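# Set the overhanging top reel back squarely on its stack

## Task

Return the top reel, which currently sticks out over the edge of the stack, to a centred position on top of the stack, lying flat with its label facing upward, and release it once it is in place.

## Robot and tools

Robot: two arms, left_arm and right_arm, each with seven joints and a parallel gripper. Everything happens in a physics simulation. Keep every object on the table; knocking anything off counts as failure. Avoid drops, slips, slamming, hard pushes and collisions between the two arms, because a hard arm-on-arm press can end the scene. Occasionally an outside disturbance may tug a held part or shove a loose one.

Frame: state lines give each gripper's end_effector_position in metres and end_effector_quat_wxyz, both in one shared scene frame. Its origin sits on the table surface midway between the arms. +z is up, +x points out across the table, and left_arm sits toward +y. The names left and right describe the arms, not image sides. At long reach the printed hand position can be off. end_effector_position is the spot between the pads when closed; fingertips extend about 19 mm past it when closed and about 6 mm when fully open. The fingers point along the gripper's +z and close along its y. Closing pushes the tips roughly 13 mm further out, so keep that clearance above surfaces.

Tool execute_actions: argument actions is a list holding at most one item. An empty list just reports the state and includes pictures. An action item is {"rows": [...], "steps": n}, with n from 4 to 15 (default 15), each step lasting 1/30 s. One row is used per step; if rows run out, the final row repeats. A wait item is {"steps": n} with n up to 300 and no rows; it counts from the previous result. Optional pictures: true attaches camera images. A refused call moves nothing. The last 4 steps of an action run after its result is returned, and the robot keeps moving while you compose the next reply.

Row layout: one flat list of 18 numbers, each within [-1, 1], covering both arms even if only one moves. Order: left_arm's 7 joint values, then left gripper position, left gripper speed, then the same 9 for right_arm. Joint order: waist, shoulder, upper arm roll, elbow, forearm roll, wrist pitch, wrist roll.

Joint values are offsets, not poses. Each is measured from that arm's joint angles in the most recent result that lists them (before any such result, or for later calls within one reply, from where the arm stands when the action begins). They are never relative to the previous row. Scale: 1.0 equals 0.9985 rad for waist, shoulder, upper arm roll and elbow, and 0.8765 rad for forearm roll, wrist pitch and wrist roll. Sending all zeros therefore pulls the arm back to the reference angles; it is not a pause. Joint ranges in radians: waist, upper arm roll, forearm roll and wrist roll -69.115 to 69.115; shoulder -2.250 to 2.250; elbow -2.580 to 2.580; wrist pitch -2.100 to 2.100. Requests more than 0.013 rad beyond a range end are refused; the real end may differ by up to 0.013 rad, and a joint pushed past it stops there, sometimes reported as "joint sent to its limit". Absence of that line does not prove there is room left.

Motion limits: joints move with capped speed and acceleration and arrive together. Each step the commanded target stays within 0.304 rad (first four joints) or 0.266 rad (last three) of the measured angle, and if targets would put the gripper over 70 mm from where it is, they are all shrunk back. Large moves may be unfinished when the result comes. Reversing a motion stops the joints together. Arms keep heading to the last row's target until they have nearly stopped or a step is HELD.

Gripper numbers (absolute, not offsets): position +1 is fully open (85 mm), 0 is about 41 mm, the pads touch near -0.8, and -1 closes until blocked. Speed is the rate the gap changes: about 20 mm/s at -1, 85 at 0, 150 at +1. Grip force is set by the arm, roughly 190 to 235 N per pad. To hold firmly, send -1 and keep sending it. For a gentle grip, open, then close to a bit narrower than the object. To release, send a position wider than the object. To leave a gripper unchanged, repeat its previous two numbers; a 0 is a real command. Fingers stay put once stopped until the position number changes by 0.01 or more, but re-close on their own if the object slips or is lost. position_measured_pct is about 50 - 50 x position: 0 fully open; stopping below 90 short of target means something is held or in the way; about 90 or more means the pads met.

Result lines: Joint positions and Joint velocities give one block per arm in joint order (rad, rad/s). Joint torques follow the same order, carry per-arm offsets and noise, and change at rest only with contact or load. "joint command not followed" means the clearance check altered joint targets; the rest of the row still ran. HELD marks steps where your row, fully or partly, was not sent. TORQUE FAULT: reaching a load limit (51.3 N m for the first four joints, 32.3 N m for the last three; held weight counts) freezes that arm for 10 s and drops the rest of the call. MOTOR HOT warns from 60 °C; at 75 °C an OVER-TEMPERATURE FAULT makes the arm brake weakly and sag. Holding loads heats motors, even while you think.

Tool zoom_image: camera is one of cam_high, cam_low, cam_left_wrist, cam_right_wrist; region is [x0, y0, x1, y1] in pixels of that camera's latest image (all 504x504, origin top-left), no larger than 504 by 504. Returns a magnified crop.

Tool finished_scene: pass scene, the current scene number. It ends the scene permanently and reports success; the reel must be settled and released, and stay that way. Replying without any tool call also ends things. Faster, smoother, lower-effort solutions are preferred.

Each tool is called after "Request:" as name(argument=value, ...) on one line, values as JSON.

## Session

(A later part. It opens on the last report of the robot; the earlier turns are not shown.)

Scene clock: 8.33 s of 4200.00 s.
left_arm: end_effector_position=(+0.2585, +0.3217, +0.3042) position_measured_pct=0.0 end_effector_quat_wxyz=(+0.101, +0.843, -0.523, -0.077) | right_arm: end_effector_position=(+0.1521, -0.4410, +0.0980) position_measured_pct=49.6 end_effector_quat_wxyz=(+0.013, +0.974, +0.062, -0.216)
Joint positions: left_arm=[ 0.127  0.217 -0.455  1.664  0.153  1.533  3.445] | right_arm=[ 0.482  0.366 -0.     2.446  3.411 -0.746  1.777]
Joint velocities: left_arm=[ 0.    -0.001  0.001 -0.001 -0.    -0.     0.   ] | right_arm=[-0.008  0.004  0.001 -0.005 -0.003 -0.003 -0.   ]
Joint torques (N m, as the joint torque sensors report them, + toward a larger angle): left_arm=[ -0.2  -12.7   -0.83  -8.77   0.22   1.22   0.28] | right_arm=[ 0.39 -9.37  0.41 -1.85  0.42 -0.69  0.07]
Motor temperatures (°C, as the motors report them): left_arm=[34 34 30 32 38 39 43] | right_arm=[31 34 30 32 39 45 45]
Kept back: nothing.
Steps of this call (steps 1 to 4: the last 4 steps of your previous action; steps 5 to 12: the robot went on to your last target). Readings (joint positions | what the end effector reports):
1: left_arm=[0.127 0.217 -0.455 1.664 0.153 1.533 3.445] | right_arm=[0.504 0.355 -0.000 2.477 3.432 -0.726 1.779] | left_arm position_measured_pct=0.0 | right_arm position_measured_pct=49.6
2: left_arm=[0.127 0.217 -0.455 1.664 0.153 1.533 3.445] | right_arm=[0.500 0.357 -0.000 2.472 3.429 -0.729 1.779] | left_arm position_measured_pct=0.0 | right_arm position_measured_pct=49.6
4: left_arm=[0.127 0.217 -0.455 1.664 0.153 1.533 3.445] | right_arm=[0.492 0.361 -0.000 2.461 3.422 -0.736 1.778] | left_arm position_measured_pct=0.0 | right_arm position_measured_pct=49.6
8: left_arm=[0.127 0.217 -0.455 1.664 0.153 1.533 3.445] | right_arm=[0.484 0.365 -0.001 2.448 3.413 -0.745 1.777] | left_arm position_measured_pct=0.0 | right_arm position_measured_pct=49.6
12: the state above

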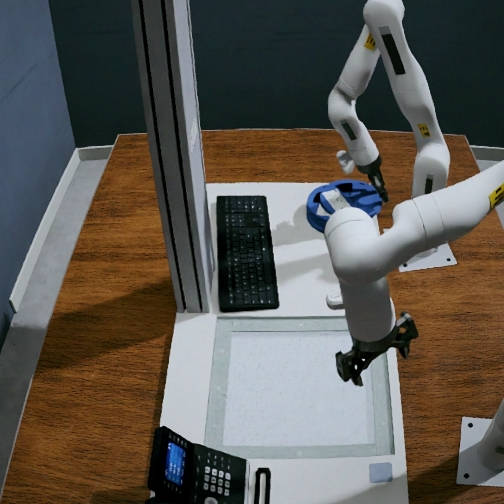

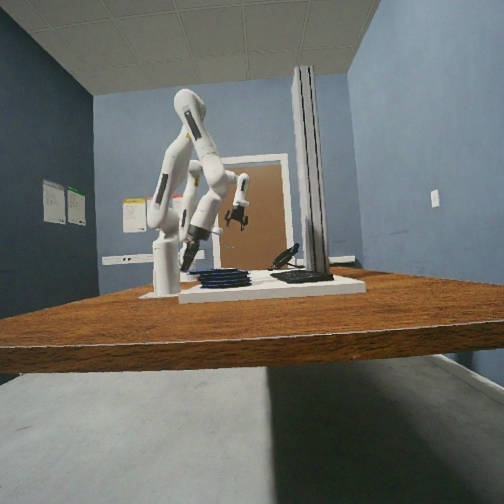

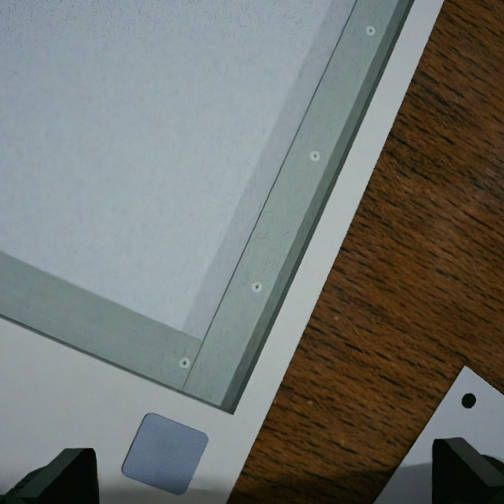

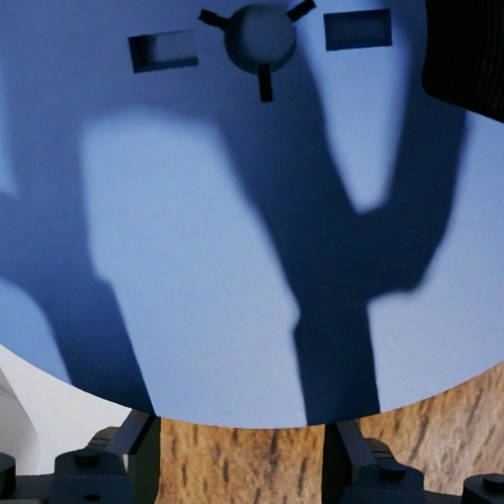

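Request:
execute_actions(actions=[{"rows":[[0,0,0,0,0,0,0,1,0,-0.004,0.002,0,-0.005,-0.003,-0.004,0,0,0],[0,0,0,0,0,0,0,1,0,-0.007,0.005,0,-0.011,-0.006,-0.008,-0.001,0,0],[0,0,0,0,0,0,0,1,0,-0.011,0.007,0,-0.016,-0.010,-0.012,-0.001,0,0],[0,0,0,0,0,0,0,1,0,-0.014,0.009,0,-0.022,-0.013,-0.015,-0.002,0,0],[0,0,0,0,0,0,0,1,0,-0.017,0.011,0,-0.027,-0.016,-0.019,-0.002,0,0],[0,0,0,0,0,0,0,1,0,-0.021,0.014,0,-0.033,-0.019,-0.023,-0.003,0,0],[0,0,0,0,0,0,0,1,0,-0.024,0.016,0,-0.038,-0.022,-0.027,-0.003,0,0],[0,0,0,0,0,0,0,1,0,-0.027,0.018,0,-0.044,-0.025,-0.031,-0.004,0,0],[0,0,0,0,0,0,0,1,0,-0.030,0.020,0,-0.049,-0.028,-0.035,-0.004,0,0],[0,0,0,0,0,0,0,1,0,-0.033,0.023,0,-0.055,-0.031,-0.039,-0.005,0,0],[0,0,0,0,0,0,0,1,0,-0.036,0.025,0,-0.060,-0.034,-0.043,-0.005,0,0],[0,0,0,0,0,0,0,1,0,-0.039,0.027,0,-0.066,-0.037,-0.046,-0.006,0,0],[0,0,0,0,0,0,0,1,0,-0.042,0.029,0,-0.071,-0.040,-0.050,-0.006,0,0],[0,0,0,0,0,0,0,1,0,-0.045,0.032,0,-0.077,-0.042,-0.054,-0.007,0,0],[0,0,0,0,0,0,0,1,0,-0.048,0.034,0,-0.082,-0.045,-0.058,-0.007,0,0]],"steps":15}])

Request:
execute_actions(actions=[{"steps":12}], pictures=true)

Request:
zoom_image(camera="cam_low", region=[150, 240, 260, 300])

Request:
zoom_image(camera="cam_right_wrist", region=[200, 0, 320, 110])

Scene clock: 9.00 s of 4200.00 s.
left_arm: end_effector_position=(+0.2585, +0.3217, +0.3042) position_measured_pct=0.0 end_effector_quat_wxyz=(+0.101, +0.843, -0.523, -0.077) | right_arm: end_effector_position=(+0.1685, -0.4391, +0.0980) position_measured_pct=49.6 end_effector_quat_wxyz=(+0.014, +0.974, +0.062, -0.216)
Joint positions: left_arm=[ 0.127  0.217 -0.455  1.664  0.153  1.533  3.445] | right_arm=[ 0.455  0.385 -0.     2.402  3.389 -0.774  1.774]
Joint velocities: left_arm=[ 0.     0.    -0.001 -0.    -0.    -0.001 -0.001] | right_arm=[-0.088  0.068 -0.    -0.163 -0.078 -0.102 -0.013]
Joint torques (N m, as the joint torque sensors report them, + toward a larger angle): left_arm=[  0.12 -12.36  -0.86  -8.53   0.27   1.24   0.12] | right_arm=[ 1.13 -9.55 -0.1  -2.53  0.   -0.61 -0.38]
Motor temperatures (°C, as the motors report them): left_arm=[34 34 30 32 38 39 43] | right_arm=[31 34 30 32 39 45 45]
Steps of this call (steps 1 to 9: the robot went on to your last target; steps 10 to 20: the first 11 steps of this action). Readings (joint positions | what the end effector reports):
10: left_arm=[0.127 0.217 -0.455 1.664 0.153 1.533 3.445] | right_arm=[0.481 0.367 -0.000 2.445 3.411 -0.747 1.777] | left_arm position_measured_pct=0.0 | right_arm position_measured_pct=49.6
11: left_arm=[0.127 0.217 -0.455 1.664 0.153 1.533 3.445] | right_arm=[0.479 0.368 -0.000 2.443 3.410 -0.748 1.777] | left_arm position_measured_pct=0.0 | right_arm position_measured_pct=49.6
13: left_arm=[0.127 0.217 -0.455 1.664 0.153 1.533 3.445] | right_arm=[0.475 0.371 -0.000 2.437 3.407 -0.753 1.777] | left_arm position_measured_pct=0.0 | right_arm position_measured_pct=49.6
17: left_arm=[0.127 0.217 -0.455 1.664 0.153 1.533 3.445] | right_arm=[0.464 0.378 -0.000 2.418 3.397 -0.764 1.775] | left_arm position_measured_pct=0.0 | right_arm position_measured_pct=49.6
20: the state above

Scene clock: 9.40 s of 4200.00 s.
left_arm: end_effector_position=(+0.2585, +0.3217, +0.3042) position_measured_pct=0.0 end_effector_quat_wxyz=(+0.101, +0.843, -0.523, -0.077) | right_arm: end_effector_position=(+0.1826, -0.4374, +0.0980) position_measured_pct=49.6 end_effector_quat_wxyz=(+0.014, +0.974, +0.062, -0.216)
Joint positions: left_arm=[ 0.127  0.217 -0.455  1.664  0.153  1.533  3.445] | right_arm=[ 0.435  0.4   -0.     2.364  3.372 -0.797  1.771]
Joint velocities: left_arm=[ 0.     0.    -0.001 -0.    -0.    -0.001 -0.001] | right_arm=[-0.005  0.005  0.001 -0.004 -0.001 -0.003 -0.001]
Joint torques (N m, as the joint torque sensors report them, + toward a larger angle): left_arm=[ -0.2  -12.61  -0.39  -8.46   0.18   1.26   0.11] | right_arm=[  1.13 -10.03  -0.03  -2.67   0.6   -0.92   0.  ]
Motor temperatures (°C, as the motors report them): left_arm=[34 34 30 32 38 39 43] | right_arm=[31 34 30 32 39 45 45]
Kept back: nothing.
Steps of this call (steps 1 to 4: the last 4 steps of your previous action; steps 5 to 12: the robot went on to your last target). Readings (joint positions | what the end effector reports):
1: left_arm=[0.127 0.217 -0.455 1.664 0.153 1.533 3.445] | right_arm=[0.452 0.387 -0.000 2.397 3.387 -0.777 1.774] | left_arm position_measured_pct=0.0 | right_arm position_measured_pct=49.6
2: left_arm=[0.127 0.217 -0.455 1.664 0.153 1.533 3.445] | right_arm=[0.449 0.389 -0.000 2.391 3.384 -0.781 1.773] | left_arm position_measured_pct=0.0 | right_arm position_measured_pct=49.6
4: left_arm=[0.127 0.217 -0.455 1.664 0.153 1.533 3.445] | right_arm=[0.443 0.394 -0.000 2.380 3.379 -0.787 1.772] | left_arm position_measured_pct=0.0 | right_arm position_measured_pct=49.6
8: left_arm=[0.127 0.217 -0.455 1.664 0.153 1.533 3.445] | right_arm=[0.436 0.399 -0.001 2.366 3.373 -0.796 1.771] | left_arm position_measured_pct=0.0 | right_arm position_measured_pct=49.6
12: the state above

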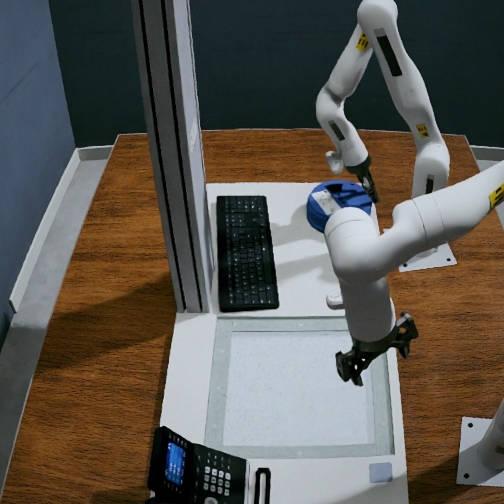

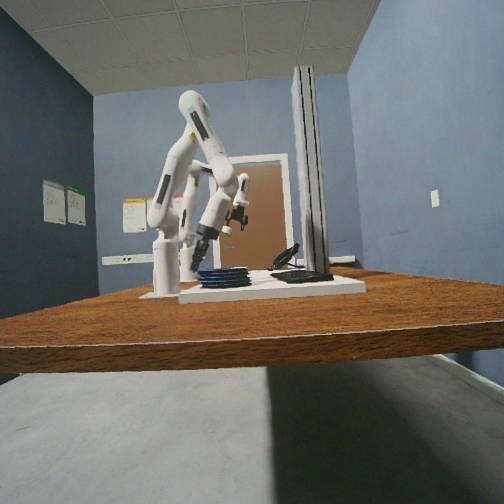

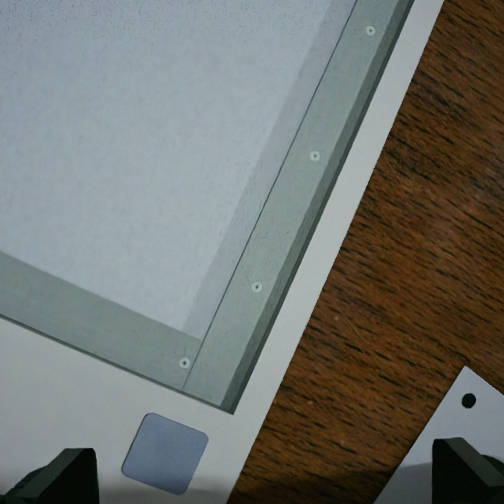

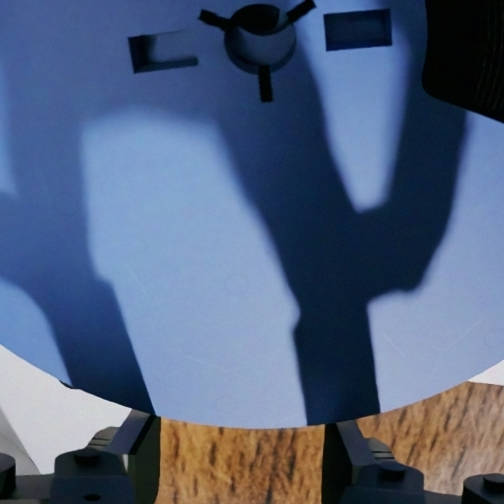

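Region (150, 240, 260, 300) of cam_low's 504x504 image, scaled by 4.582, with more detail than that image has; it fills the top 275 rows of this view, and the rest is white.

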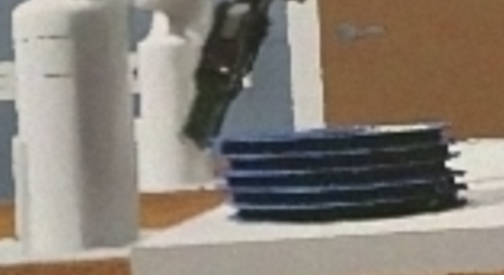

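Region (200, 0, 320, 110) of cam_right_wrist's 504x504 image, scaled by 4.200; it fills the top 462 rows of this view, and the rest is white.

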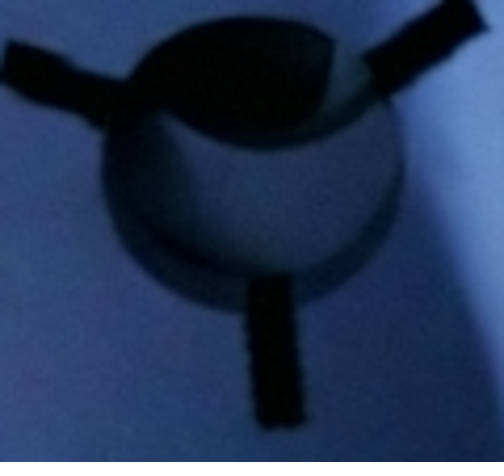

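Request:
execute_actions(actions=[{"rows":[[0,0,0,0,0,0,0,1,0,-0.003,0.002,0,-0.005,-0.0025,-0.0035,0,0,0],[0,0,0,0,0,0,0,1,0,-0.003,0.002,0,-0.005,-0.0025,-0.0035,0,0,0],[0,0,0,0,0,0,0,1,0,-0.006,0.004,0,-0.01,-0.005,-0.007,-0.001,0,0],[0,0,0,0,0,0,0,1,0,-0.006,0.004,0,-0.01,-0.005,-0.007,-0.001,0,0],[0,0,0,0,0,0,0,1,0,-0.008,0.006,0,-0.0146,-0.0072,-0.0104,-0.001,0,0]],"steps":15}], pictures=true)

Request:
zoom_image(camera="cam_right_wrist", region=[200, 0, 320, 110])

Request:
zoom_image(camera="cam_low", region=[150, 240, 260, 300])

Scene clock: 9.90 s of 4200.00 s.
left_arm: end_effector_position=(+0.2585, +0.3217, +0.3042) position_measured_pct=0.0 end_effector_quat_wxyz=(+0.101, +0.843, -0.523, -0.077) | right_arm: end_effector_position=(+0.1877, -0.4366, +0.0981) position_measured_pct=49.6 end_effector_quat_wxyz=(+0.014, +0.974, +0.062, -0.216)
Joint positions: left_arm=[ 0.127  0.217 -0.455  1.664  0.153  1.533  3.445] | right_arm=[ 0.427  0.405 -0.     2.351  3.366 -0.806  1.77 ]
Joint velocities: left_arm=[ 0.     0.    -0.001 -0.001 -0.    -0.001  0.   ] | right_arm=[-0.002  0.003  0.    -0.006 -0.002 -0.004 -0.   ]
Joint torques (N m, as the joint torque sensors report them, + toward a larger angle): left_arm=[ -0.09 -12.53  -0.56  -8.8    0.19   1.19   0.18] | right_arm=[  0.7  -10.56   0.33  -1.73   0.37  -0.91   0.23]
Motor temperatures (°C, as the motors report them): left_arm=[34 34 30 32 38 39 43] | right_arm=[31 34 30 32 39 45 45]
Steps of this call (steps 1 to 4: the robot went on to your last target; steps 5 to 15: the first 11 steps of this action). Readings (joint positions | what the end effector reports):
5: left_arm=[0.127 0.217 -0.455 1.664 0.153 1.533 3.445] | right_arm=[0.434 0.400 -0.000 2.364 3.372 -0.798 1.771] | left_arm position_measured_pct=0.0 | right_arm position_measured_pct=49.6
6: left_arm=[0.127 0.217 -0.455 1.664 0.153 1.533 3.445] | right_arm=[0.433 0.401 -0.000 2.362 3.371 -0.799 1.771] | left_arm position_measured_pct=0.0 | right_arm position_measured_pct=49.6
8: left_arm=[0.127 0.217 -0.455 1.664 0.153 1.533 3.445] | right_arm=[0.431 0.402 -0.000 2.359 3.370 -0.801 1.771] | left_arm position_measured_pct=0.0 | right_arm position_measured_pct=49.6
12: left_arm=[0.127 0.217 -0.455 1.664 0.153 1.533 3.445] | right_arm=[0.428 0.405 -0.000 2.352 3.367 -0.805 1.770] | left_arm position_measured_pct=0.0 | right_arm position_measured_pct=49.6
15: the state above

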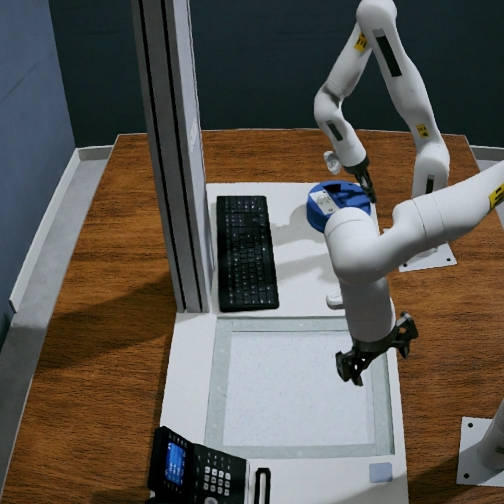

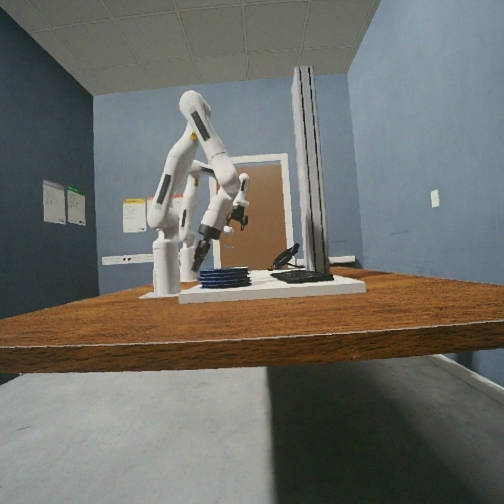

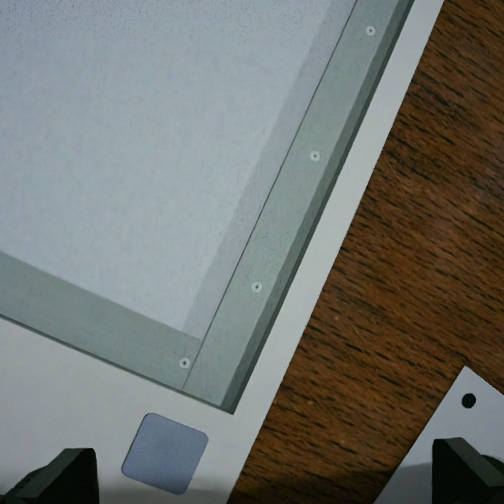

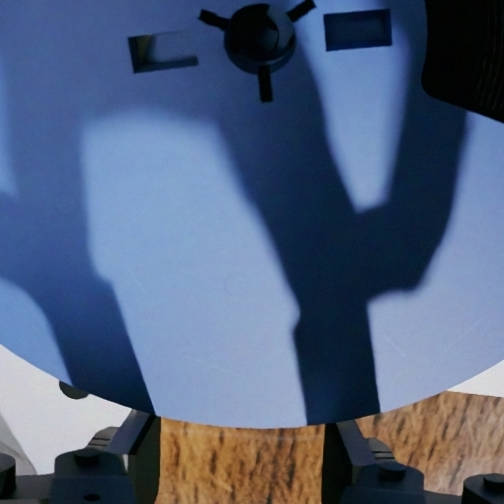

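Region (200, 0, 320, 110) of cam_right_wrist's 504x504 image, scaled by 4.200; it fills the top 462 rows of this view, and the rest is white.

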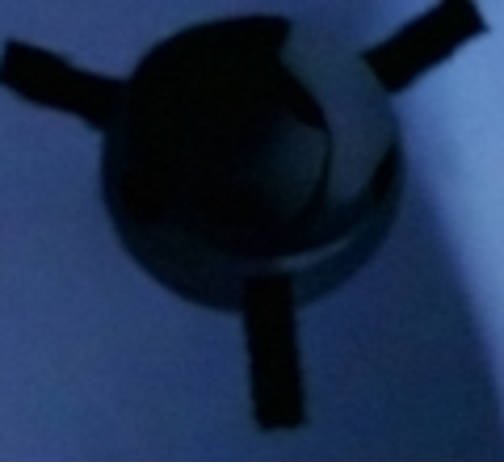

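Region (150, 240, 260, 300) of cam_low's 504x504 image, scaled by 4.582, with more detail than that image has; it fills the top 275 rows of this view, and the rest is white.

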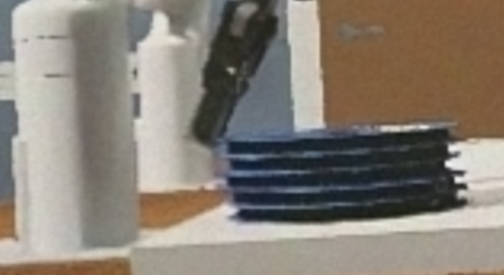

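Aligned. Back off and lift.

Request:
execute_actions(actions=[{"rows":[[0,0,0,0,0,0,0,1,0,0.03,-0.022,0,0.053,0.027,0.038,0.004,0,0],[0,0,0,0,0,0,0,1,0,0.03,-0.022,0,0.053,0.027,0.038,0.004,0,0],[0,0,0,0,0,0,0,1,0,0.03,-0.022,0,0.053,0.027,0.038,0.004,0,0],[0,0,0,0,0,0,0,1,0,0.03,-0.022,0,0.053,0.027,0.038,0.004,0,0],[0,0,0,0,0,0,0,1,0,0.03,-0.022,0,0.053,0.027,0.038,0.004,0,0],[0,0,0,0,0,0,0,1,0,0.03,-0.12,0,0.015,-0.01,-0.11,0.04,0,0]],"steps":15}], pictures=true)

Request:
finished_scene(scene=2)

Scene clock: 12.33 s of 4200.00 s.
left_arm: end_effector_position=(+0.2585, +0.3217, +0.3042) position_measured_pct=0.0 end_effector_quat_wxyz=(+0.101, +0.843, -0.523, -0.077) | right_arm: end_effector_position=(+0.1699, -0.4389, +0.1196) position_measured_pct=49.6 end_effector_quat_wxyz=(+0.015, +0.975, +0.056, -0.213)
Joint positions: left_arm=[ 0.127  0.217 -0.455  1.664  0.153  1.533  3.445] | right_arm=[ 0.456  0.311 -0.     2.377  3.366 -0.862  1.796]
Joint velocities: left_arm=[-0.001  0.001 -0.001  0.     0.    -0.     0.001] | right_arm=[ 0.013 -0.345  0.001 -0.195 -0.138 -0.65   0.148]
Joint torques (N m, as the joint torque sensors report them, + toward a larger angle): left_arm=[ -0.03 -12.68  -0.56  -8.67   0.2    1.18   0.2 ] | right_arm=[ 1.05 -7.29 -0.12 -2.34  0.5  -0.38  0.15]
Motor temperatures (°C, as the motors report them): left_arm=[34 34 30 32 38 39 43] | right_arm=[31 34 30 32 39 45 45]
Steps of this call (steps 1 to 4: the last 4 steps of your previous action; steps 5 to 15: the robot went on to your last target; steps 16 to 62: nothing new was sent; steps 63 to 73: the first 11 steps of this action). Readings (joint positions | what the end effector reports):
63: left_arm=[0.127 0.217 -0.455 1.664 0.153 1.533 3.445] | right_arm=[0.428 0.405 -0.000 2.351 3.366 -0.806 1.770] | left_arm position_measured_pct=0.0 | right_arm position_measured_pct=49.6
64: left_arm=[0.127 0.217 -0.455 1.664 0.153 1.533 3.445] | right_arm=[0.432 0.402 -0.001 2.356 3.368 -0.802 1.771] | left_arm position_measured_pct=0.0 | right_arm position_measured_pct=49.6
66: left_arm=[0.127 0.217 -0.455 1.664 0.153 1.533 3.445] | right_arm=[0.446 0.392 -0.001 2.378 3.378 -0.788 1.772] | left_arm position_measured_pct=0.0 | right_arm position_measured_pct=49.6
70: left_arm=[0.127 0.217 -0.455 1.664 0.153 1.533 3.445] | right_arm=[0.454 0.362 -0.000 2.396 3.382 -0.792 1.779] | left_arm position_measured_pct=0.0 | right_arm position_measured_pct=49.6
73: the state above

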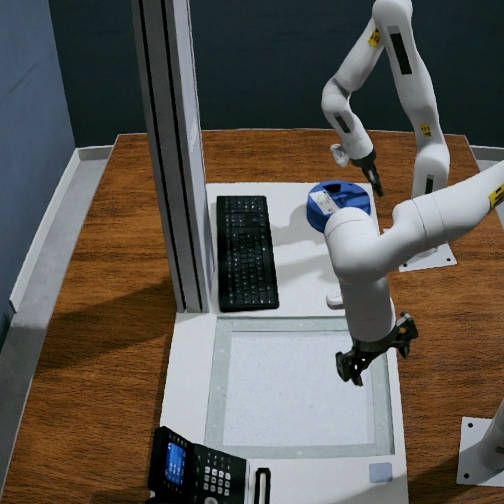

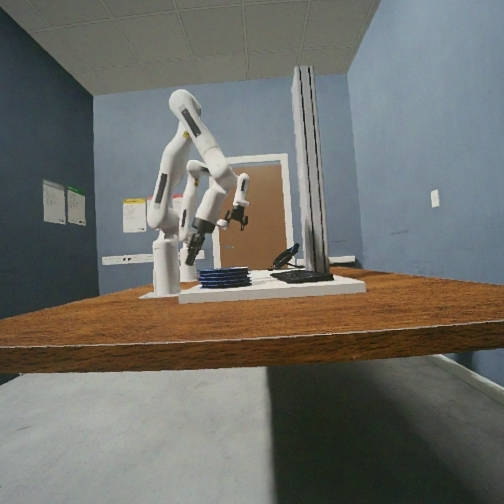

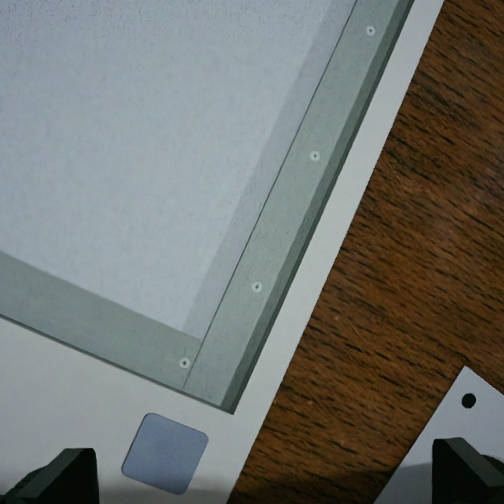

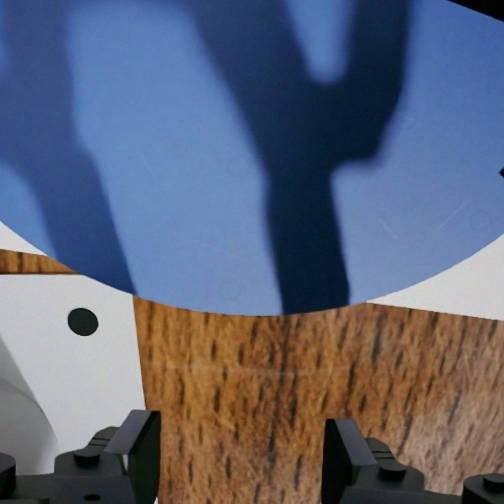

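The scene is finished: the task was done.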